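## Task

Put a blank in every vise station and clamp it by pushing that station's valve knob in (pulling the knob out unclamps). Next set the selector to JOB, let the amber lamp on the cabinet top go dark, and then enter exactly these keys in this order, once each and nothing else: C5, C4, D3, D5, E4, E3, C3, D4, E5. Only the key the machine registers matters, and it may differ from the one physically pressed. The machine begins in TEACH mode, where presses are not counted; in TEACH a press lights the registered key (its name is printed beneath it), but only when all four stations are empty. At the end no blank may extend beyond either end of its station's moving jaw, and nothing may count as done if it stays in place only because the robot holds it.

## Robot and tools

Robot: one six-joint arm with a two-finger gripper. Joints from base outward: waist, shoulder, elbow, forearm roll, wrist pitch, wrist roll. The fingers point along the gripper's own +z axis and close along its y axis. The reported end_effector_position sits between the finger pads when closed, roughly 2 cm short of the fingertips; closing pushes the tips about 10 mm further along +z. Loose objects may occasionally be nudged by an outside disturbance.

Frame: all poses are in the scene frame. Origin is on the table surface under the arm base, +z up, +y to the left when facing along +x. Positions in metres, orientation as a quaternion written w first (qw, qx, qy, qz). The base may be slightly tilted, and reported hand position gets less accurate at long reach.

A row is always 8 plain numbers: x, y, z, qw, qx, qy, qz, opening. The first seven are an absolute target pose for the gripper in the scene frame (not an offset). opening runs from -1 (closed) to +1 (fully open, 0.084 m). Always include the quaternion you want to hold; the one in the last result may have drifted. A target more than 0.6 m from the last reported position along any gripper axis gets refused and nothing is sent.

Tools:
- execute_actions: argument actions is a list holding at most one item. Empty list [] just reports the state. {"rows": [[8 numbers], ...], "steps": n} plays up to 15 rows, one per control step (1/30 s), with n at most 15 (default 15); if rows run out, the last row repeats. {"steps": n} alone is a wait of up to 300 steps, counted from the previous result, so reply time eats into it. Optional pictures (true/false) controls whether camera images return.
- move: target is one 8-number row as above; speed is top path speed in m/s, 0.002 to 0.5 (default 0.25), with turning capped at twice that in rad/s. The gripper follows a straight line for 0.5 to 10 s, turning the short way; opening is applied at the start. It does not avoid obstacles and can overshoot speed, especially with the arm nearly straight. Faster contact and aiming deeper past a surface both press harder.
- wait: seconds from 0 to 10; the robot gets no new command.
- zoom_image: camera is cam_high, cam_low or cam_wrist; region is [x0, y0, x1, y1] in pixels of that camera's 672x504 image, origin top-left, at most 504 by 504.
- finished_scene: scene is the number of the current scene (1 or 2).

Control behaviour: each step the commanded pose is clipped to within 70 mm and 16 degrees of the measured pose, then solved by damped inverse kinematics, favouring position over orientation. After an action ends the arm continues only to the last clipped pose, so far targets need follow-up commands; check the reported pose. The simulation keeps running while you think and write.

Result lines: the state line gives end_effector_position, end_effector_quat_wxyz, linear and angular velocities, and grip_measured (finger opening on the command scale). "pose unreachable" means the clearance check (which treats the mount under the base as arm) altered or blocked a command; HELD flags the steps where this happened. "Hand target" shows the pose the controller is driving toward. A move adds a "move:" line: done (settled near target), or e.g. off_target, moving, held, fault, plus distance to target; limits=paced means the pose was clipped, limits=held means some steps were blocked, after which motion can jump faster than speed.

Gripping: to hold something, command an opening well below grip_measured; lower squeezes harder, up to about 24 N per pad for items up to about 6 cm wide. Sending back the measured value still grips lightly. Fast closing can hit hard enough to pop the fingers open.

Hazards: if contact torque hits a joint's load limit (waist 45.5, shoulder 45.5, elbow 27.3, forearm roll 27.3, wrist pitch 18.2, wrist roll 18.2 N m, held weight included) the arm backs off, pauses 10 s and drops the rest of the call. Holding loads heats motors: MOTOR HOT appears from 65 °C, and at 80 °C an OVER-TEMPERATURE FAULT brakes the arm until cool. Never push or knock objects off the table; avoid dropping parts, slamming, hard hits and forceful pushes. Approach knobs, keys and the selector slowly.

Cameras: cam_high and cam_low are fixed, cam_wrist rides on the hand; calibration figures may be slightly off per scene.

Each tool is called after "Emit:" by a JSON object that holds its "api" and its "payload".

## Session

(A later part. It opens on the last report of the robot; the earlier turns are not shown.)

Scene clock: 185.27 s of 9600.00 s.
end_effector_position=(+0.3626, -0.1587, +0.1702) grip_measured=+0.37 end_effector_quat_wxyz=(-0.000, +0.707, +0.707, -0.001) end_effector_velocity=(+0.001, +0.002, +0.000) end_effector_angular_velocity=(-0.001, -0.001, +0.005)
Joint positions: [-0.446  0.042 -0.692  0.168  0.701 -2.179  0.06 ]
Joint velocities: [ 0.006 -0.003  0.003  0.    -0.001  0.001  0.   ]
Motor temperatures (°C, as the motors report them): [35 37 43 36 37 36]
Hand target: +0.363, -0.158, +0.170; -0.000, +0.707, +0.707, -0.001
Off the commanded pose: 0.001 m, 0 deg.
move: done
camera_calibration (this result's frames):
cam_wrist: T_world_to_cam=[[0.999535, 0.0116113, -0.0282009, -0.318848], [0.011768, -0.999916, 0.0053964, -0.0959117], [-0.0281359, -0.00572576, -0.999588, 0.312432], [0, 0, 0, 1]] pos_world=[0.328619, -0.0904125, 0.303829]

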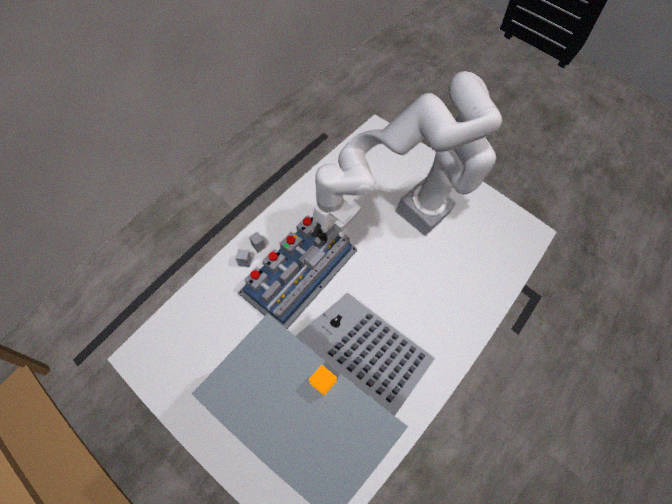

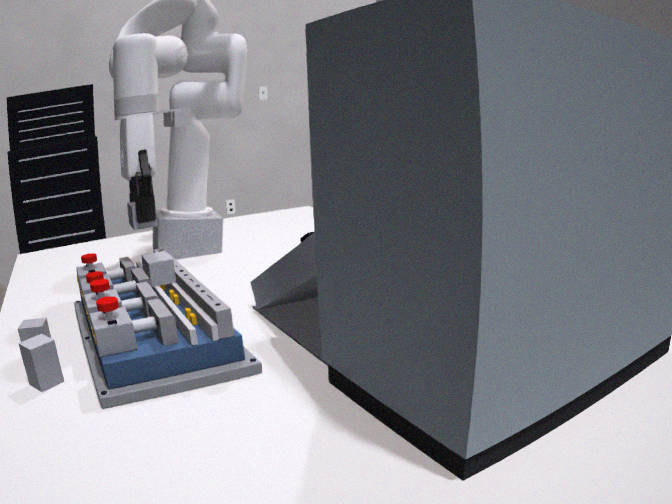

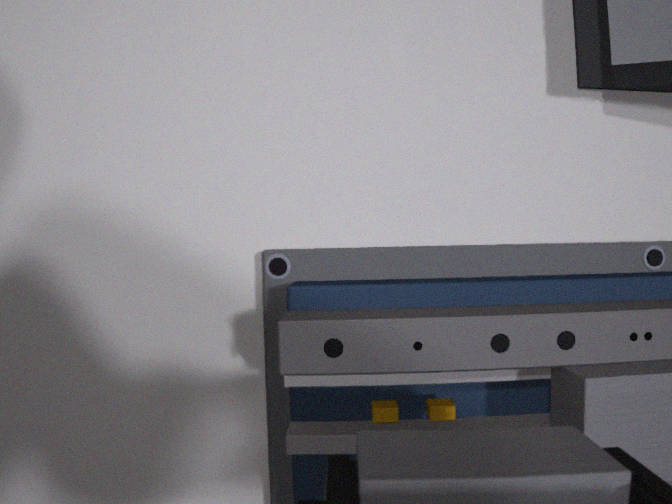

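Emit:
{"api": "move", "payload": {"target": [0.358,-0.157,0.125,0,0.7071,0.7071,0,0.1], "speed": 0.05}}

Emit:
{"api": "move", "payload": {"target": [0.358,-0.157,0.093,0,0.7071,0.7071,0,0.1], "speed": 0.015}}

Emit:
{"api": "move", "payload": {"target": [0.358,-0.157,0.093,0,0.7071,0.7071,0,1]}}

Emit:
{"api": "move", "payload": {"target": [0.358,-0.157,0.17,0,0.7071,0.7071,0,1], "speed": 0.1}}

Emit:
{"api": "move", "payload": {"target": [0.39,-0.235,0.25,0,0.7071,0.7071,0,1]}}

Scene clock: 190.23 s of 9600.00 s.
end_effector_position=(+0.3580, -0.1571, +0.1255) grip_measured=+0.37 end_effector_quat_wxyz=(+0.000, +0.707, +0.707, -0.000) end_effector_velocity=(+0.000, -0.000, -0.002) end_effector_angular_velocity=(-0.001, -0.002, +0.000)
Joint positions: [-0.427  0.144 -0.65   0.208  0.558 -2.209  0.06 ]
Joint velocities: [ 0.001  0.006  0.001  0.003 -0.009 -0.003  0.   ]
Motor temperatures (°C, as the motors report them): [35 37 43 36 37 36]
Hand target: +0.358, -0.157, +0.125; +0.000, +0.707, +0.707, -0.000
Off the commanded pose: 0.001 m, 0 deg.
After step 90, 0.70 s passed at rest.
move: done
camera_calibration (this result's frames):
cam_wrist: T_world_to_cam=[[0.999557, 0.0124949, -0.027005, -0.315579], [0.012643, -0.999906, 0.00531726, -0.0942451], [-0.0269361, -0.00565633, -0.999621, 0.267269], [0, 0, 0, 1]] pos_world=[0.32383, -0.0887814, 0.259147]

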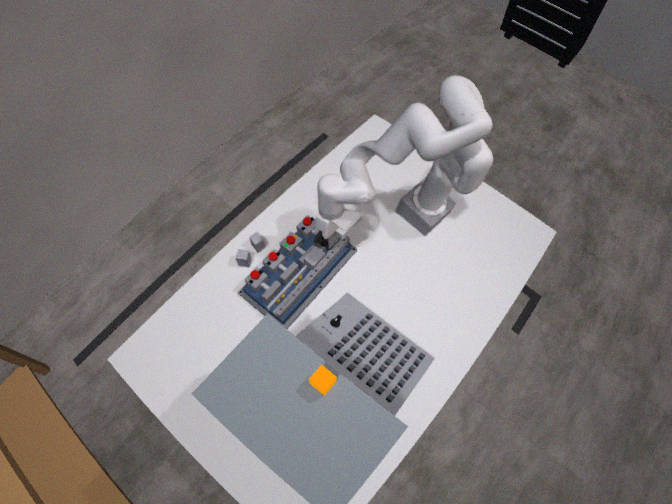

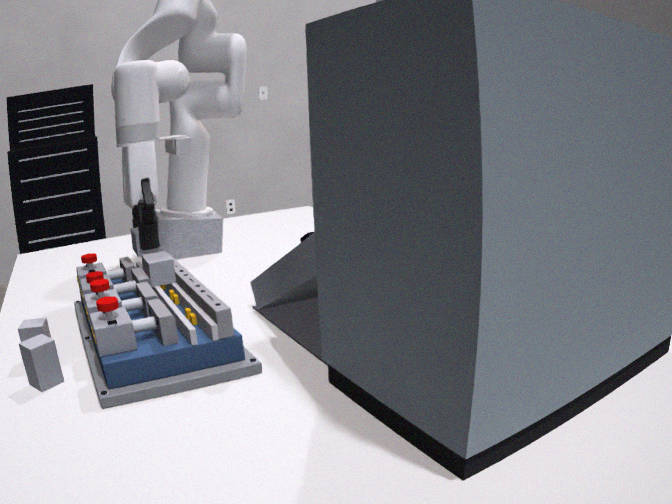

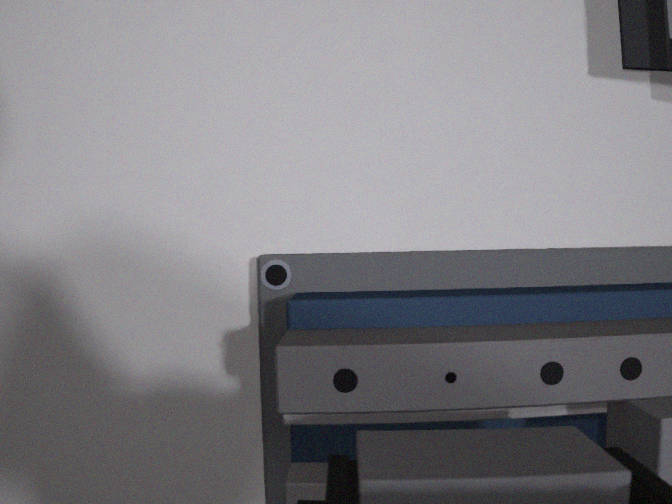

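Scene clock: 192.63 s of 9600.00 s.
end_effector_position=(+0.3604, -0.1582, +0.0958) grip_measured=+0.37 end_effector_quat_wxyz=(+0.004, +0.707, +0.707, +0.001) end_effector_velocity=(-0.002, +0.001, -0.007) end_effector_angular_velocity=(+0.002, +0.006, -0.001)
Joint positions: [-0.41   0.236 -0.652  0.25   0.461 -2.239  0.06 ]
Joint velocities: [ 0.003  0.02   0.001  0.006 -0.014 -0.004  0.   ]
Motor temperatures (°C, as the motors report them): [35 37 43 36 37 36]
Hand target: +0.358, -0.157, +0.093; +0.000, +0.707, +0.707, -0.000
Off the commanded pose: 0.004 m, 0 deg.
move: off_target
camera_calibration (this result's frames):
cam_wrist: T_world_to_cam=[[0.999704, 0.012792, -0.0207114, -0.319363], [0.0129715, -0.999879, 0.00855792, -0.0956718], [-0.0205994, -0.00882404, -0.999749, 0.23487], [0, 0, 0, 1]] pos_world=[0.325348, -0.0895024, 0.229015]

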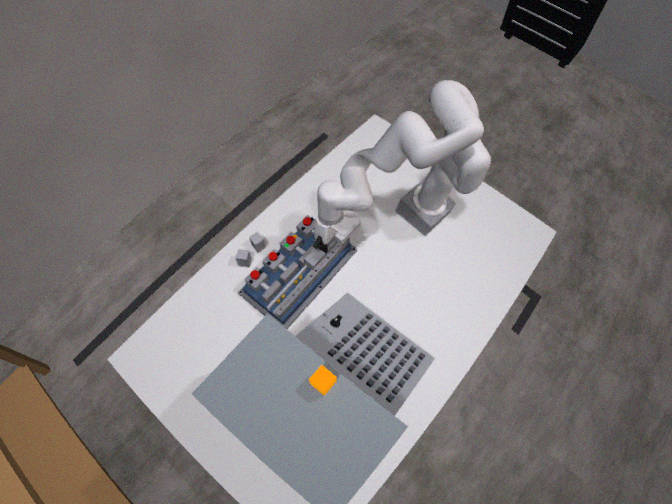

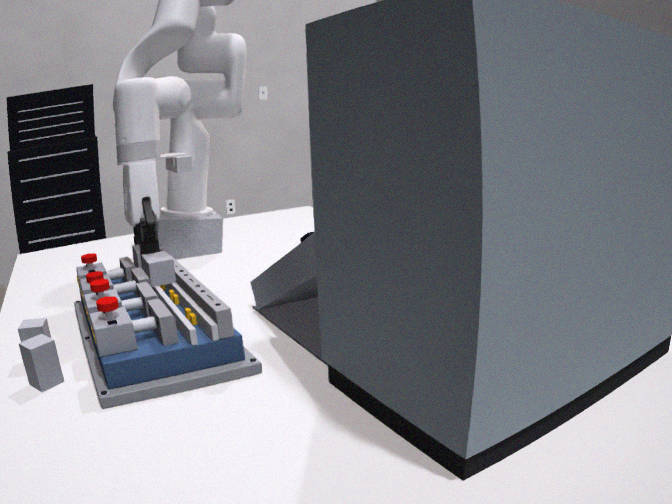

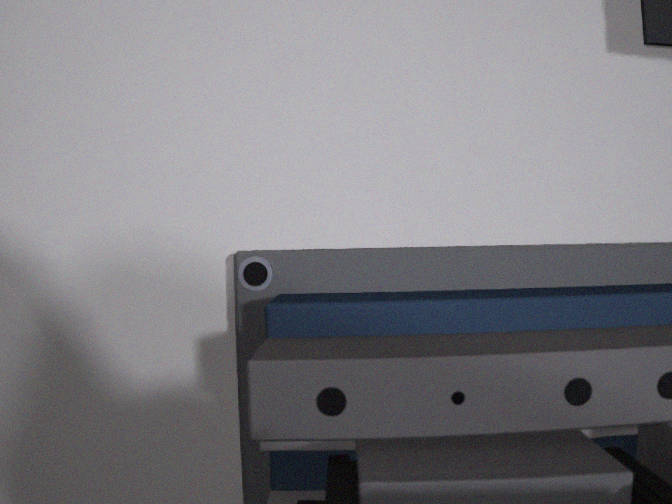

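Scene clock: 193.33 s of 9600.00 s.
end_effector_position=(+0.3556, -0.1562, +0.0915) grip_measured=+0.99 end_effector_quat_wxyz=(-0.003, +0.707, +0.707, -0.001) end_effector_velocity=(+0.002, -0.001, +0.001) end_effector_angular_velocity=(-0.002, -0.004, +0.000)
Joint positions: [-0.41   0.241 -0.645  0.251  0.463 -2.24   0.084]
Joint velocities: [ 0.001 -0.    -0.003  0.    -0.002  0.    -0.   ]
Motor temperatures (°C, as the motors report them): [35 37 43 36 37 36]
Hand target: +0.358, -0.157, +0.093; +0.000, +0.707, +0.707, -0.000
Off the commanded pose: 0.003 m, 0 deg.
move: done
camera_calibration (this result's frames):
cam_wrist: T_world_to_cam=[[0.999398, 0.0118723, -0.0325999, -0.31363], [0.0119387, -0.999927, 0.00184323, -0.0925683], [-0.0325756, -0.00223132, -0.999467, 0.235777], [0, 0, 0, 1]] pos_world=[0.322227, -0.0883119, 0.225597]

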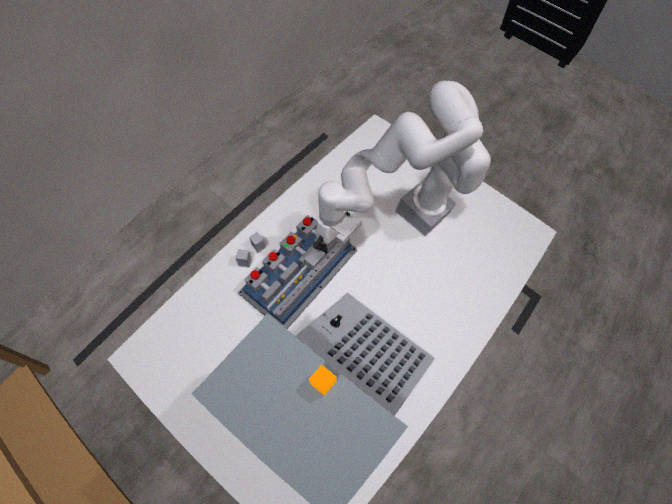

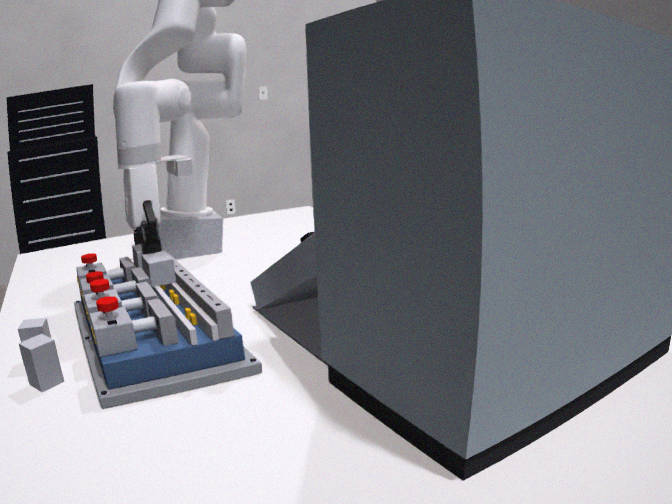

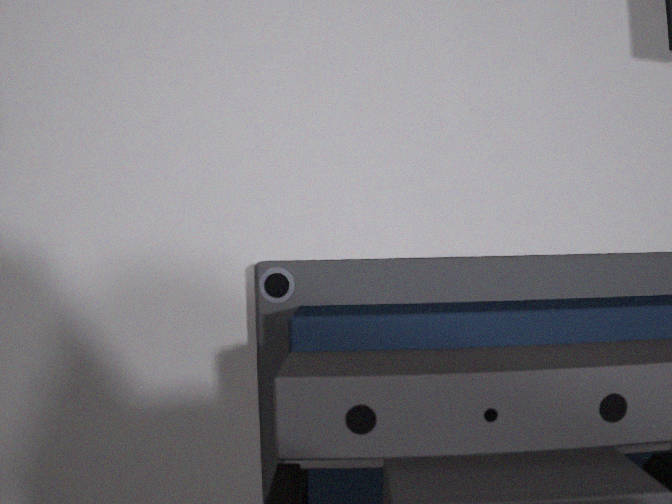

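Scene clock: 194.57 s of 9600.00 s.
end_effector_position=(+0.3581, -0.1569, +0.1693) grip_measured=+1.00 end_effector_quat_wxyz=(-0.000, +0.707, +0.707, +0.000) end_effector_velocity=(+0.001, -0.001, +0.004) end_effector_angular_velocity=(-0.002, -0.004, -0.000)
Joint positions: [-0.448  0.03  -0.674  0.172  0.696 -2.185  0.084]
Joint velocities: [-0.001 -0.007 -0.003 -0.002  0.006  0.001  0.   ]
Motor temperatures (°C, as the motors report them): [35 37 43 36 37 36]
Hand target: +0.358, -0.157, +0.170; -0.000, +0.707, +0.707, +0.000
Off the commanded pose: 0.001 m, 0 deg.
move: done
camera_calibration (this result's frames):
cam_wrist: T_world_to_cam=[[0.99954, 0.0127727, -0.027522, -0.314331], [0.0128894, -0.999909, 0.00406784, -0.0942008], [-0.0274675, -0.00442071, -0.999613, 0.311463], [0, 0, 0, 1]] pos_world=[0.323956, -0.0888004, 0.303074]

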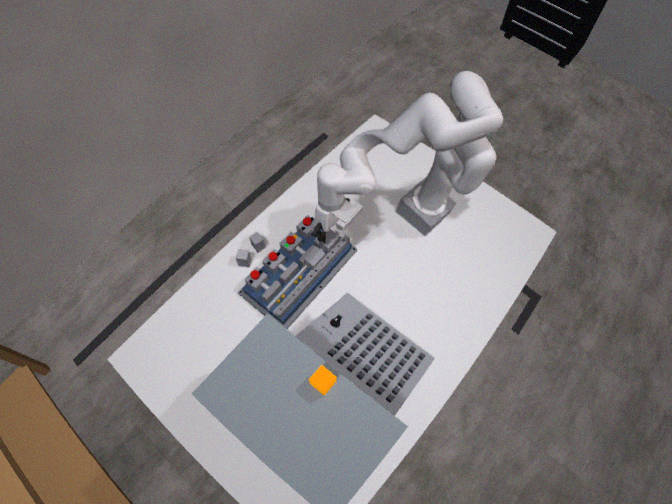

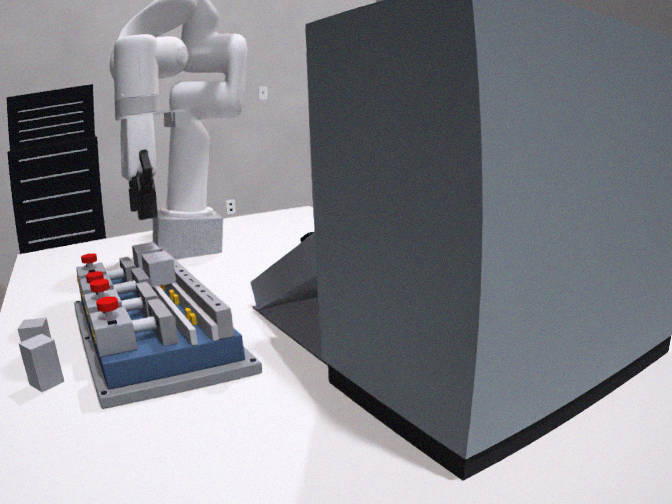

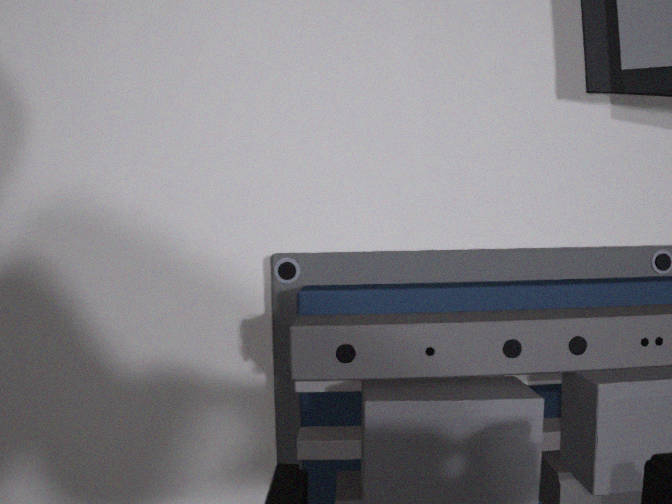

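Scene clock: 195.70 s of 9600.00 s.
end_effector_position=(+0.3900, -0.2348, +0.2496) grip_measured=+1.00 end_effector_quat_wxyz=(-0.000, +0.707, +0.707, +0.000) end_effector_velocity=(+0.001, -0.002, +0.002) end_effector_angular_velocity=(-0.001, -0.001, -0.001)
Joint positions: [-0.589  0.111 -1.018  0.124  0.97  -2.266  0.084]
Joint velocities: [-0.002  0.003 -0.009 -0.     0.004 -0.001 -0.   ]
Motor temperatures (°C, as the motors report them): [35 37 43 36 37 36]
Hand target: +0.390, -0.235, +0.250; -0.000, +0.707, +0.707, +0.000
Off the commanded pose: 0.000 m, 0 deg.
move: done
camera_calibration (this result's frames):
cam_wrist: T_world_to_cam=[[0.99955, 0.0130391, -0.0270324, -0.343081], [0.0131566, -0.999905, 0.0041749, -0.172954], [-0.0269754, -0.00452867, -0.999626, 0.391983], [0, 0, 0, 1]] pos_world=[0.355776, -0.166689, 0.383284]

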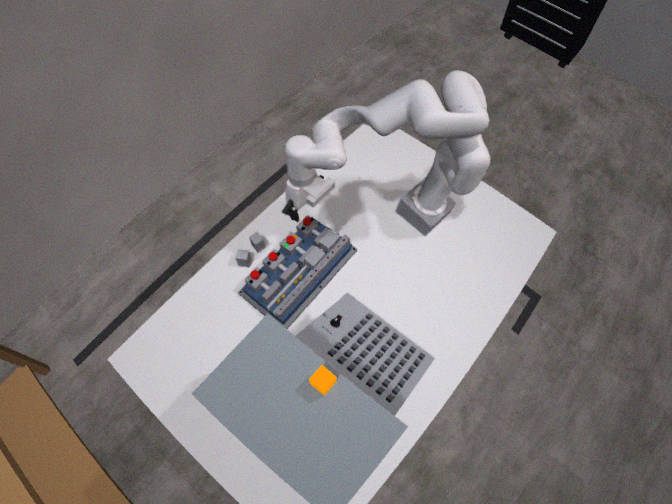

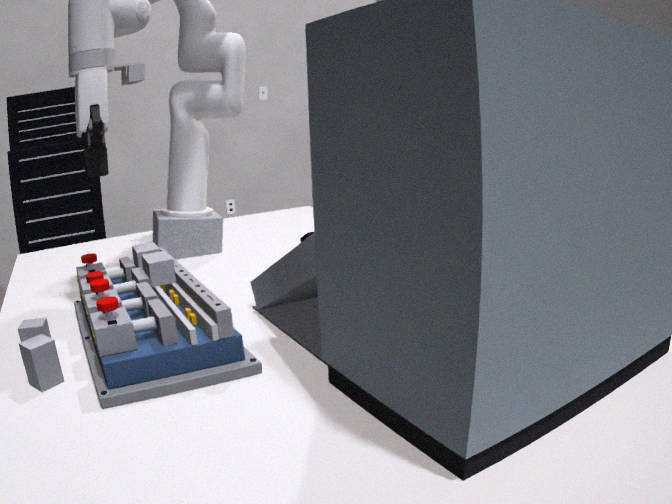

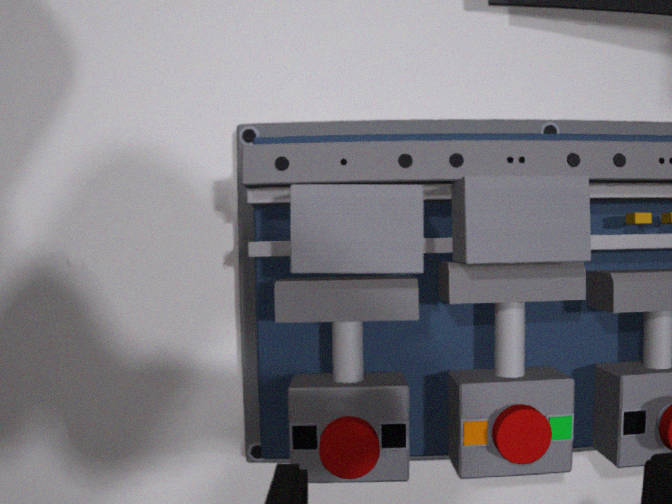

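Emit:
{"api": "move", "payload": {"target": [0.359,-0.157,0.16,0,0.7071,0.7071,0,0.62]}}

Emit:
{"api": "move", "payload": {"target": [0.359,-0.157,0.097,0,0.7071,0.7071,0,0.62], "speed": 0.04}}

Emit:
{"api": "move", "payload": {"target": [0.359,-0.157,0.097,0,0.7071,0.7071,0,0.1]}}

Emit:
{"api": "move", "payload": {"target": [0.354,-0.157,0.099,0,0.7071,0.7071,0,0.1], "speed": 0.01}}

Emit:
{"api": "move", "payload": {"target": [0.354,-0.157,0.098,0,0.7071,0.7071,0,0.62], "speed": 0.01}}

Emit:
{"api": "move", "payload": {"target": [0.354,-0.157,0.17,0,0.7071,0.7071,0,0.62], "speed": 0.1}}

Emit:
{"api": "move", "payload": {"target": [0.39,-0.235,0.25,0,0.7071,0.7071,0,0.62]}}

Scene clock: 199.47 s of 9600.00 s.
end_effector_position=(+0.3590, -0.1573, +0.1606) grip_measured=+0.62 end_effector_quat_wxyz=(+0.000, +0.707, +0.707, -0.000) end_effector_velocity=(-0.002, +0.002, -0.003) end_effector_angular_velocity=(+0.001, +0.003, +0.000)
Joint positions: [-0.443  0.053 -0.67   0.176  0.668 -2.186  0.07 ]
Joint velocities: [ 0.004  0.001  0.008  0.002 -0.006  0.002  0.   ]
Motor temperatures (°C, as the motors report them): [35 37 43 36 37 36]
Hand target: +0.359, -0.157, +0.160; +0.000, +0.707, +0.707, -0.000
Off the commanded pose: 0.001 m, 0 deg.
move: done
camera_calibration (this result's frames):
cam_wrist: T_world_to_cam=[[0.999553, 0.0121216, -0.0273144, -0.315641], [0.0122778, -0.999909, 0.00555793, -0.0945476], [-0.0272445, -0.00589081, -0.999611, 0.302428], [0, 0, 0, 1]] pos_world=[0.3249, -0.0889314, 0.294214]

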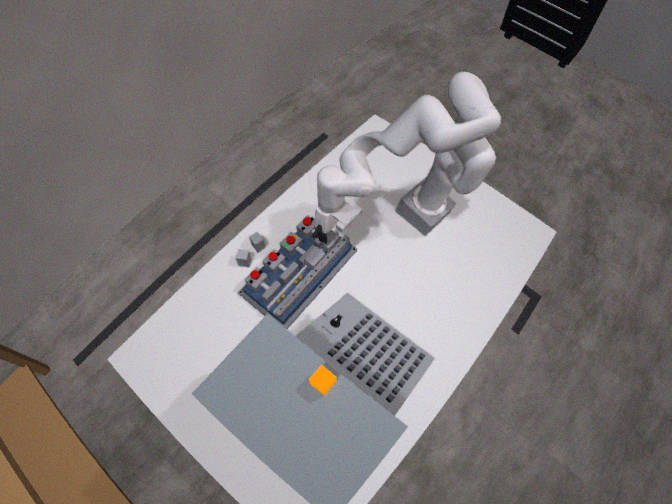

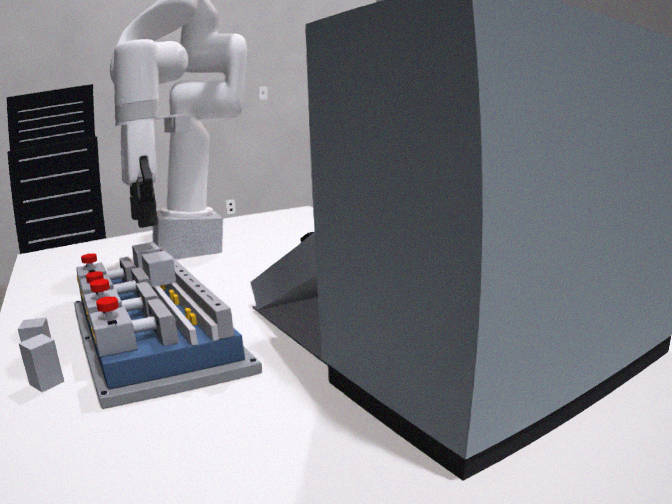

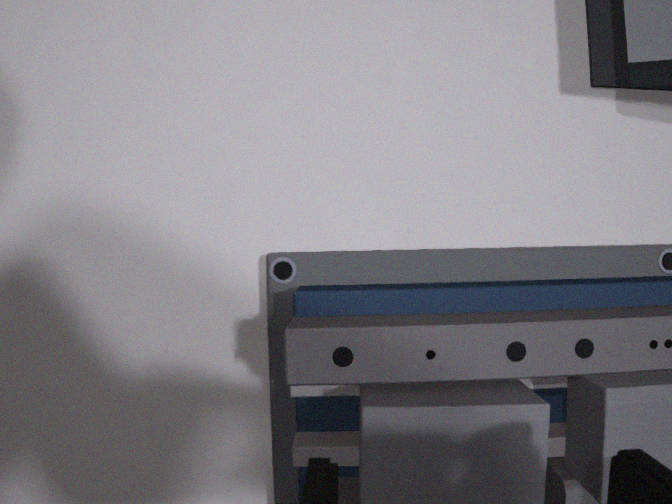

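Scene clock: 201.40 s of 9600.00 s.
end_effector_position=(+0.3589, -0.1571, +0.0975) grip_measured=+0.62 end_effector_quat_wxyz=(+0.000, +0.707, +0.707, -0.000) end_effector_velocity=(+0.001, -0.000, -0.002) end_effector_angular_velocity=(-0.001, -0.002, -0.000)
Joint positions: [-0.411  0.228 -0.651  0.243  0.475 -2.233  0.07 ]
Joint velocities: [ 0.001  0.007 -0.002  0.005 -0.008 -0.003 -0.   ]
Motor temperatures (°C, as the motors report them): [35 37 43 36 37 36]
Hand target: +0.359, -0.157, +0.097; +0.000, +0.707, +0.707, -0.000
Off the commanded pose: 0.001 m, 0 deg.
move: done
camera_calibration (this result's frames):
cam_wrist: T_world_to_cam=[[0.999551, 0.0124434, -0.0272476, -0.317163], [0.0125937, -0.999906, 0.0053502, -0.0940861], [-0.0271785, -0.00569095, -0.999614, 0.239375], [0, 0, 0, 1]] pos_world=[0.324712, -0.0887684, 0.231144]

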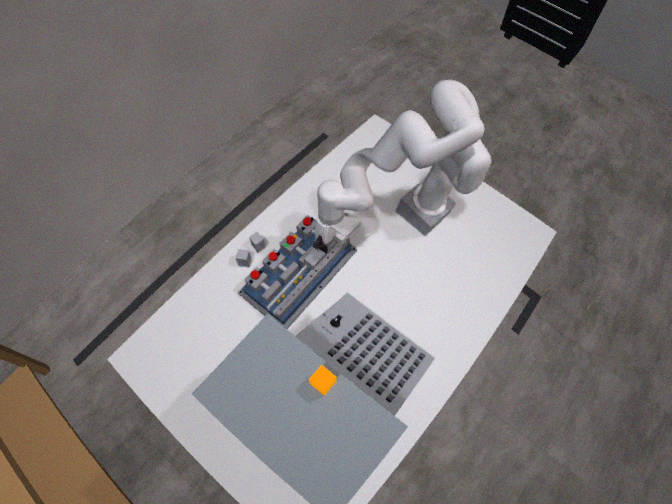

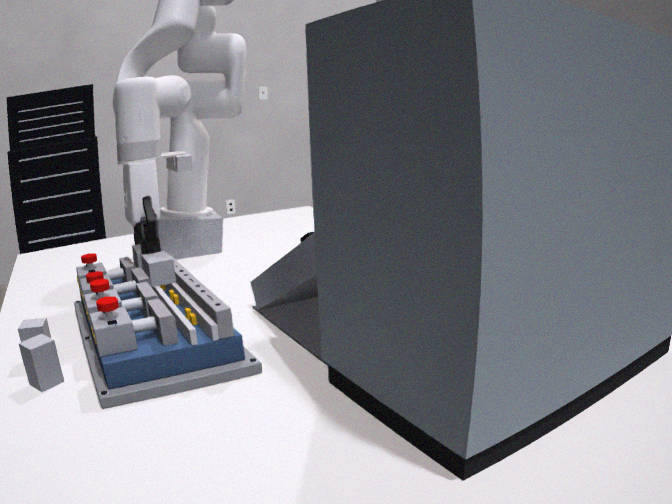

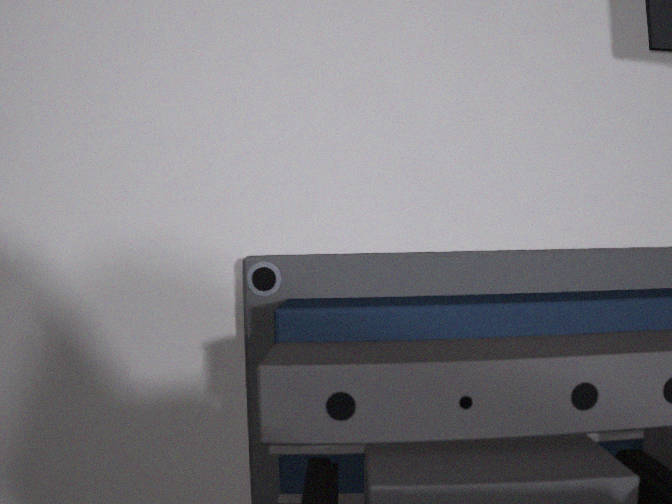

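Scene clock: 202.10 s of 9600.00 s.
end_effector_position=(+0.3594, -0.1572, +0.0975) grip_measured=+0.37 end_effector_quat_wxyz=(+0.001, +0.707, +0.707, +0.000) end_effector_velocity=(-0.000, +0.000, -0.000) end_effector_angular_velocity=(+0.001, +0.001, +0.001)
Joint positions: [-0.411  0.229 -0.652  0.245  0.474 -2.234  0.06 ]
Joint velocities: [ 0.     0.001 -0.     0.001  0.001 -0.001 -0.   ]
Motor temperatures (°C, as the motors report them): [35 37 43 36 37 36]
Hand target: +0.359, -0.157, +0.097; -0.000, +0.707, +0.707, -0.000
Off the commanded pose: 0.001 m, 0 deg.
move: done
camera_calibration (this result's frames):
cam_wrist: T_world_to_cam=[[0.999579, 0.0125766, -0.0261483, -0.317778], [0.0127215, -0.999905, 0.00538427, -0.094293], [-0.0260781, -0.00571464, -0.999644, 0.238977], [0, 0, 0, 1]] pos_world=[0.325076, -0.0889218, 0.231091]

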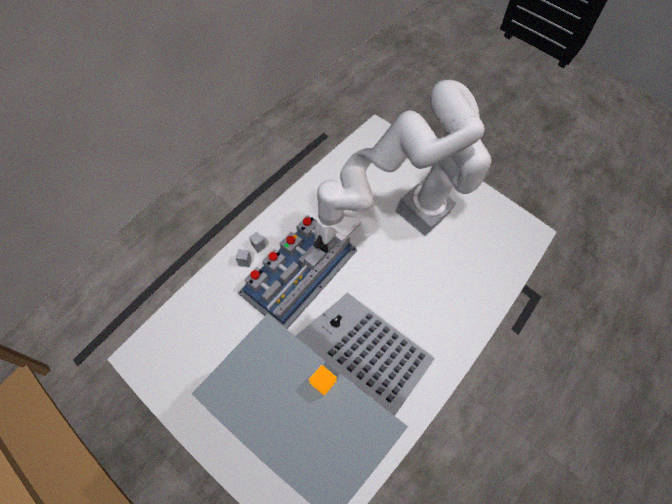

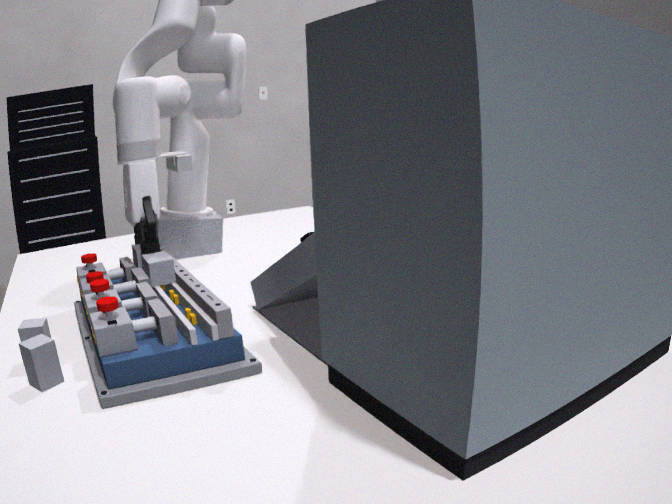

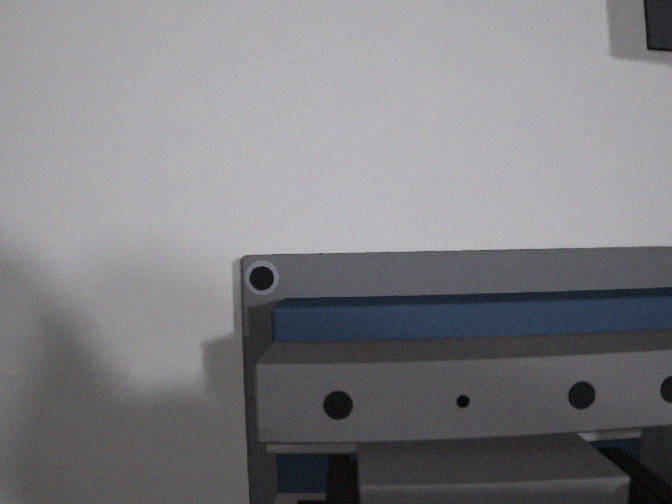

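Scene clock: 202.87 s of 9600.00 s.
end_effector_position=(+0.3537, -0.1568, +0.0986) grip_measured=+0.37 end_effector_quat_wxyz=(-0.001, +0.707, +0.707, -0.000) end_effector_velocity=(-0.000, -0.001, +0.002) end_effector_angular_velocity=(-0.002, -0.003, +0.001)
Joint positions: [-0.417  0.215 -0.635  0.244  0.475 -2.239  0.06 ]
Joint velocities: [-0.002 -0.007  0.003 -0.     0.    -0.002 -0.   ]
Motor temperatures (°C, as the motors report them): [35 37 43 36 37 36]
Hand target: +0.354, -0.157, +0.099; -0.000, +0.707, +0.707, +0.000
Off the commanded pose: 0.001 m, 0 deg.
move: done
camera_calibration (this result's frames):
cam_wrist: T_world_to_cam=[[0.999518, 0.0125469, -0.0283932, -0.311847], [0.0126701, -0.999911, 0.00416384, -0.0936442], [-0.0283384, -0.00452157, -0.999588, 0.240912], [0, 0, 0, 1]] pos_world=[0.31971, -0.0886338, 0.232348]

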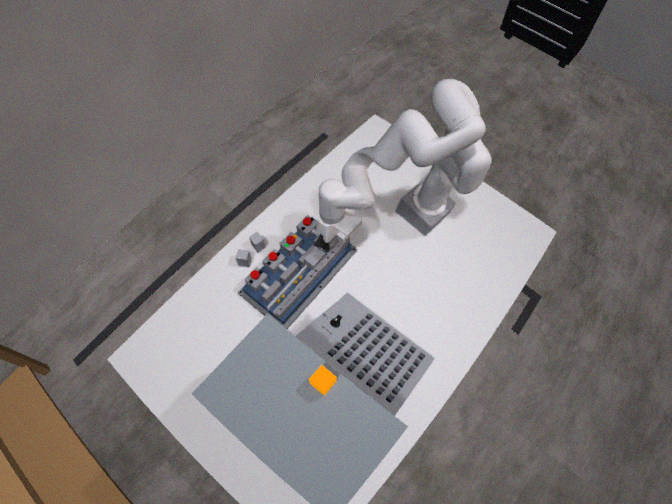

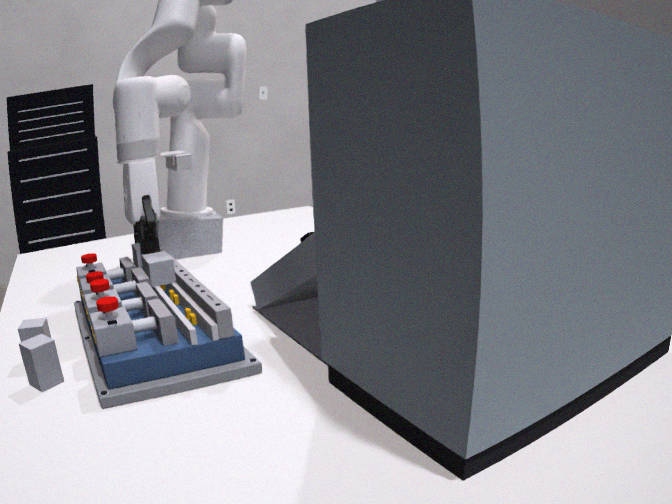

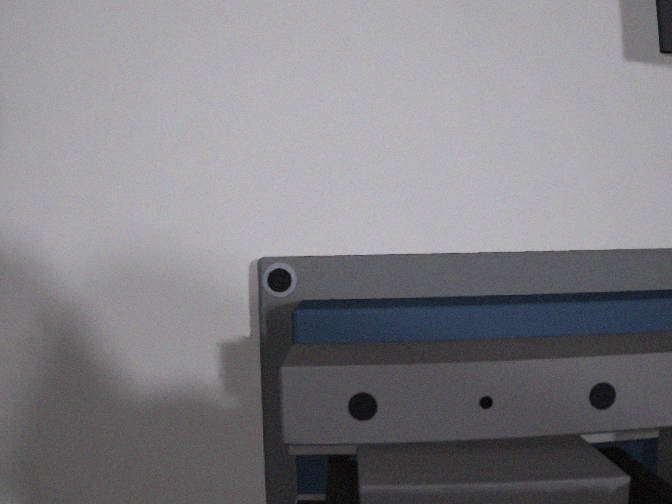

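Scene clock: 203.57 s of 9600.00 s.
end_effector_position=(+0.3540, -0.1570, +0.0980) grip_measured=+0.62 end_effector_quat_wxyz=(-0.000, +0.707, +0.707, -0.000) end_effector_velocity=(+0.000, -0.000, -0.000) end_effector_angular_velocity=(-0.001, -0.001, +0.000)
Joint positions: [-0.416  0.217 -0.635  0.245  0.472 -2.24   0.07 ]
Joint velocities: [ 0.     0.001 -0.     0.001 -0.002 -0.001  0.   ]
Motor temperatures (°C, as the motors report them): [35 37 43 36 37 36]
Hand target: +0.354, -0.157, +0.098; +0.000, +0.707, +0.707, -0.000
Off the commanded pose: 0.000 m, 0 deg.
move: done
camera_calibration (this result's frames):
cam_wrist: T_world_to_cam=[[0.999548, 0.0125969, -0.0272899, -0.312242], [0.0127325, -0.999907, 0.00480132, -0.093956], [-0.0272269, -0.00514662, -0.999616, 0.239865], [0, 0, 0, 1]] pos_world=[0.319828, -0.0887796, 0.231703]

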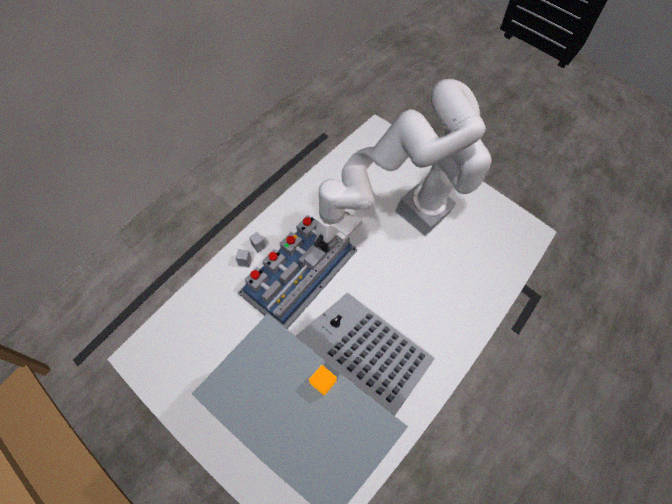

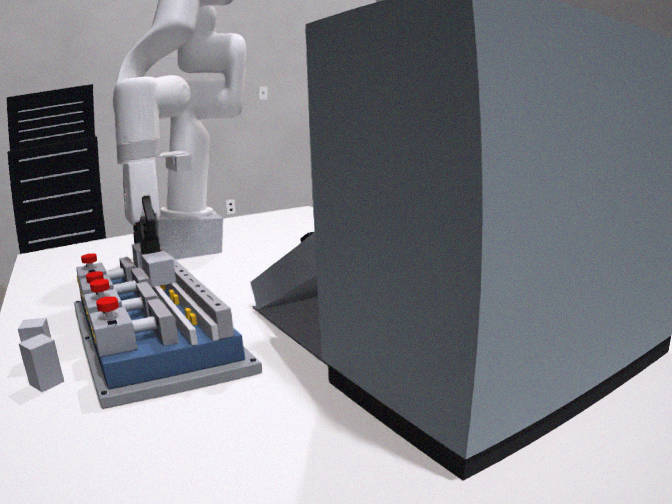

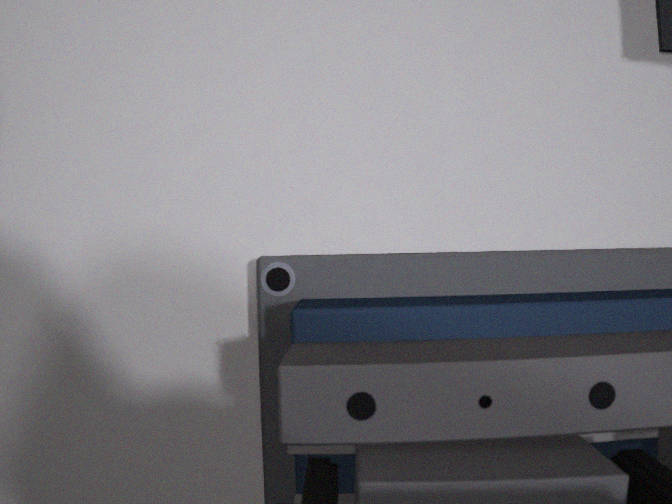

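Scene clock: 204.73 s of 9600.00 s.
end_effector_position=(+0.3541, -0.1569, +0.1693) grip_measured=+0.62 end_effector_quat_wxyz=(-0.000, +0.707, +0.707, +0.000) end_effector_velocity=(+0.001, -0.000, +0.004) end_effector_angular_velocity=(-0.001, -0.002, +0.001)
Joint positions: [-0.452  0.019 -0.661  0.172  0.694 -2.19   0.07 ]
Joint velocities: [-0.001 -0.007 -0.004 -0.002  0.008  0.     0.   ]
Motor temperatures (°C, as the motors report them): [35 37 43 36 37 36]
Hand target: +0.354, -0.157, +0.170; -0.000, +0.707, +0.707, +0.000
Off the commanded pose: 0.001 m, 0 deg.
move: done
camera_calibration (this result's frames):
cam_wrist: T_world_to_cam=[[0.999538, 0.0127498, -0.0275957, -0.310291], [0.0128672, -0.999909, 0.00408108, -0.0941321], [-0.0275411, -0.00443427, -0.999611, 0.311362], [0, 0, 0, 1]] pos_world=[0.319934, -0.0887867, 0.303062]

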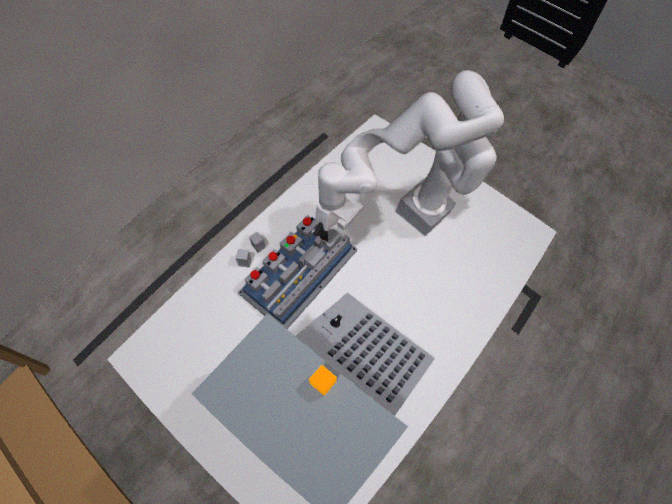

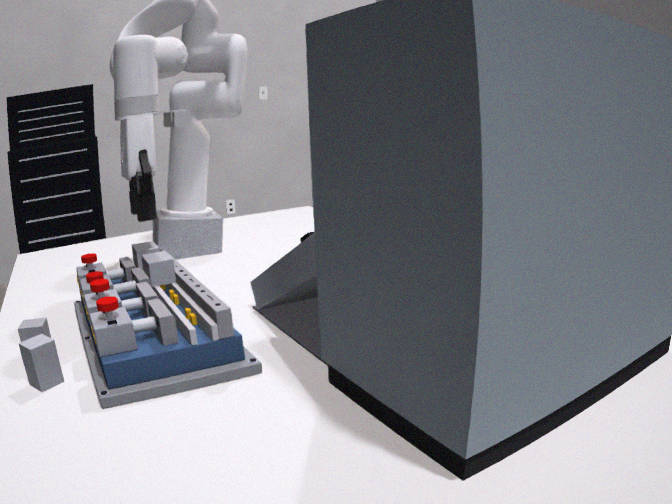

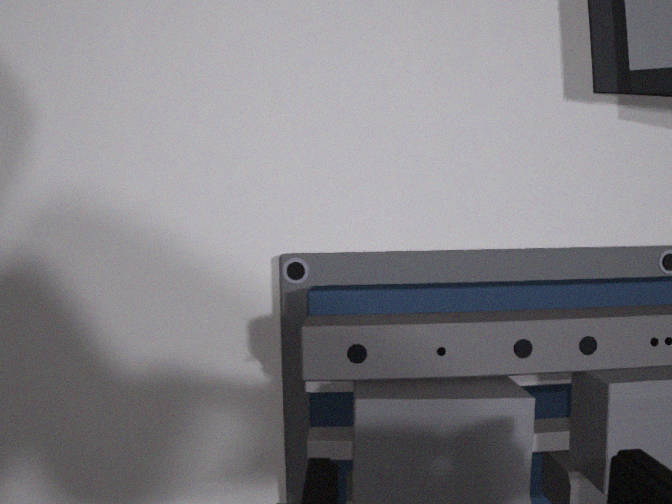

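Scene clock: 205.87 s of 9600.00 s.
end_effector_position=(+0.3900, -0.2348, +0.2496) grip_measured=+0.62 end_effector_quat_wxyz=(-0.000, +0.707, +0.707, +0.000) end_effector_velocity=(+0.001, -0.002, +0.002) end_effector_angular_velocity=(-0.000, -0.001, -0.000)
Joint positions: [-0.589  0.111 -1.018  0.124  0.97  -2.266  0.07 ]
Joint velocities: [-0.002  0.003 -0.009 -0.     0.005 -0.001 -0.   ]
Motor temperatures (°C, as the motors report them): [35 37 43 36 37 36]
Hand target: +0.390, -0.235, +0.250; -0.000, +0.707, +0.707, +0.000
Off the commanded pose: 0.000 m, 0 deg.
move: done
camera_calibration (this result's frames):
cam_wrist: T_world_to_cam=[[0.99955, 0.0130346, -0.0270291, -0.343072], [0.0131524, -0.999905, 0.0041859, -0.172969], [-0.026972, -0.00453951, -0.999626, 0.391977], [0, 0, 0, 1]] pos_world=[0.355765, -0.166701, 0.383281]

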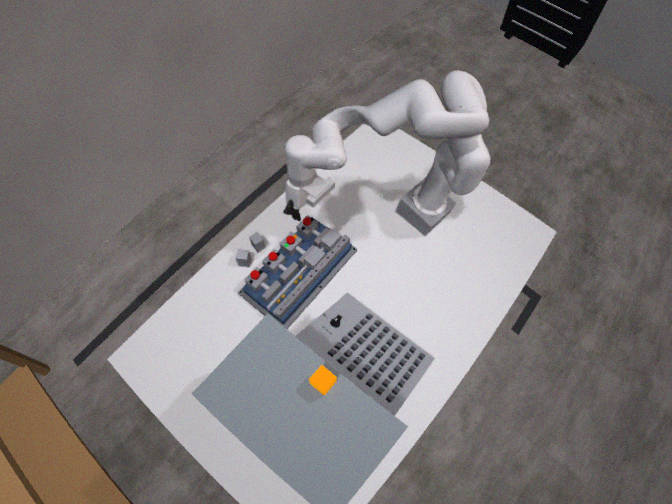

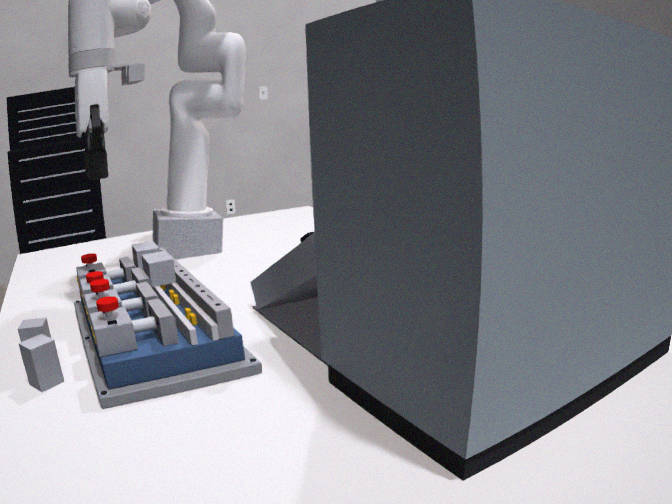

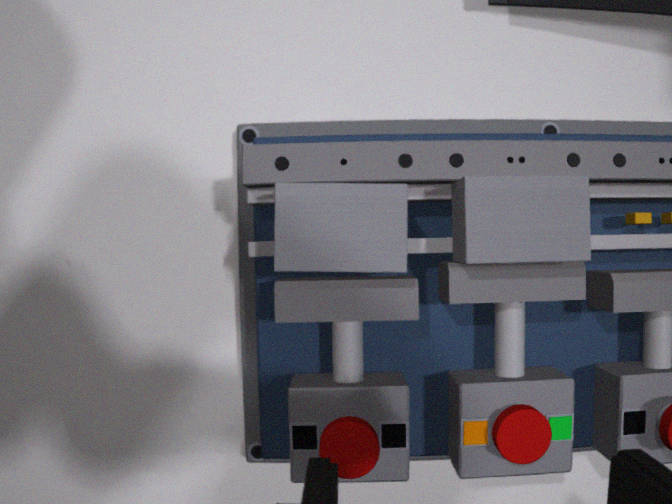

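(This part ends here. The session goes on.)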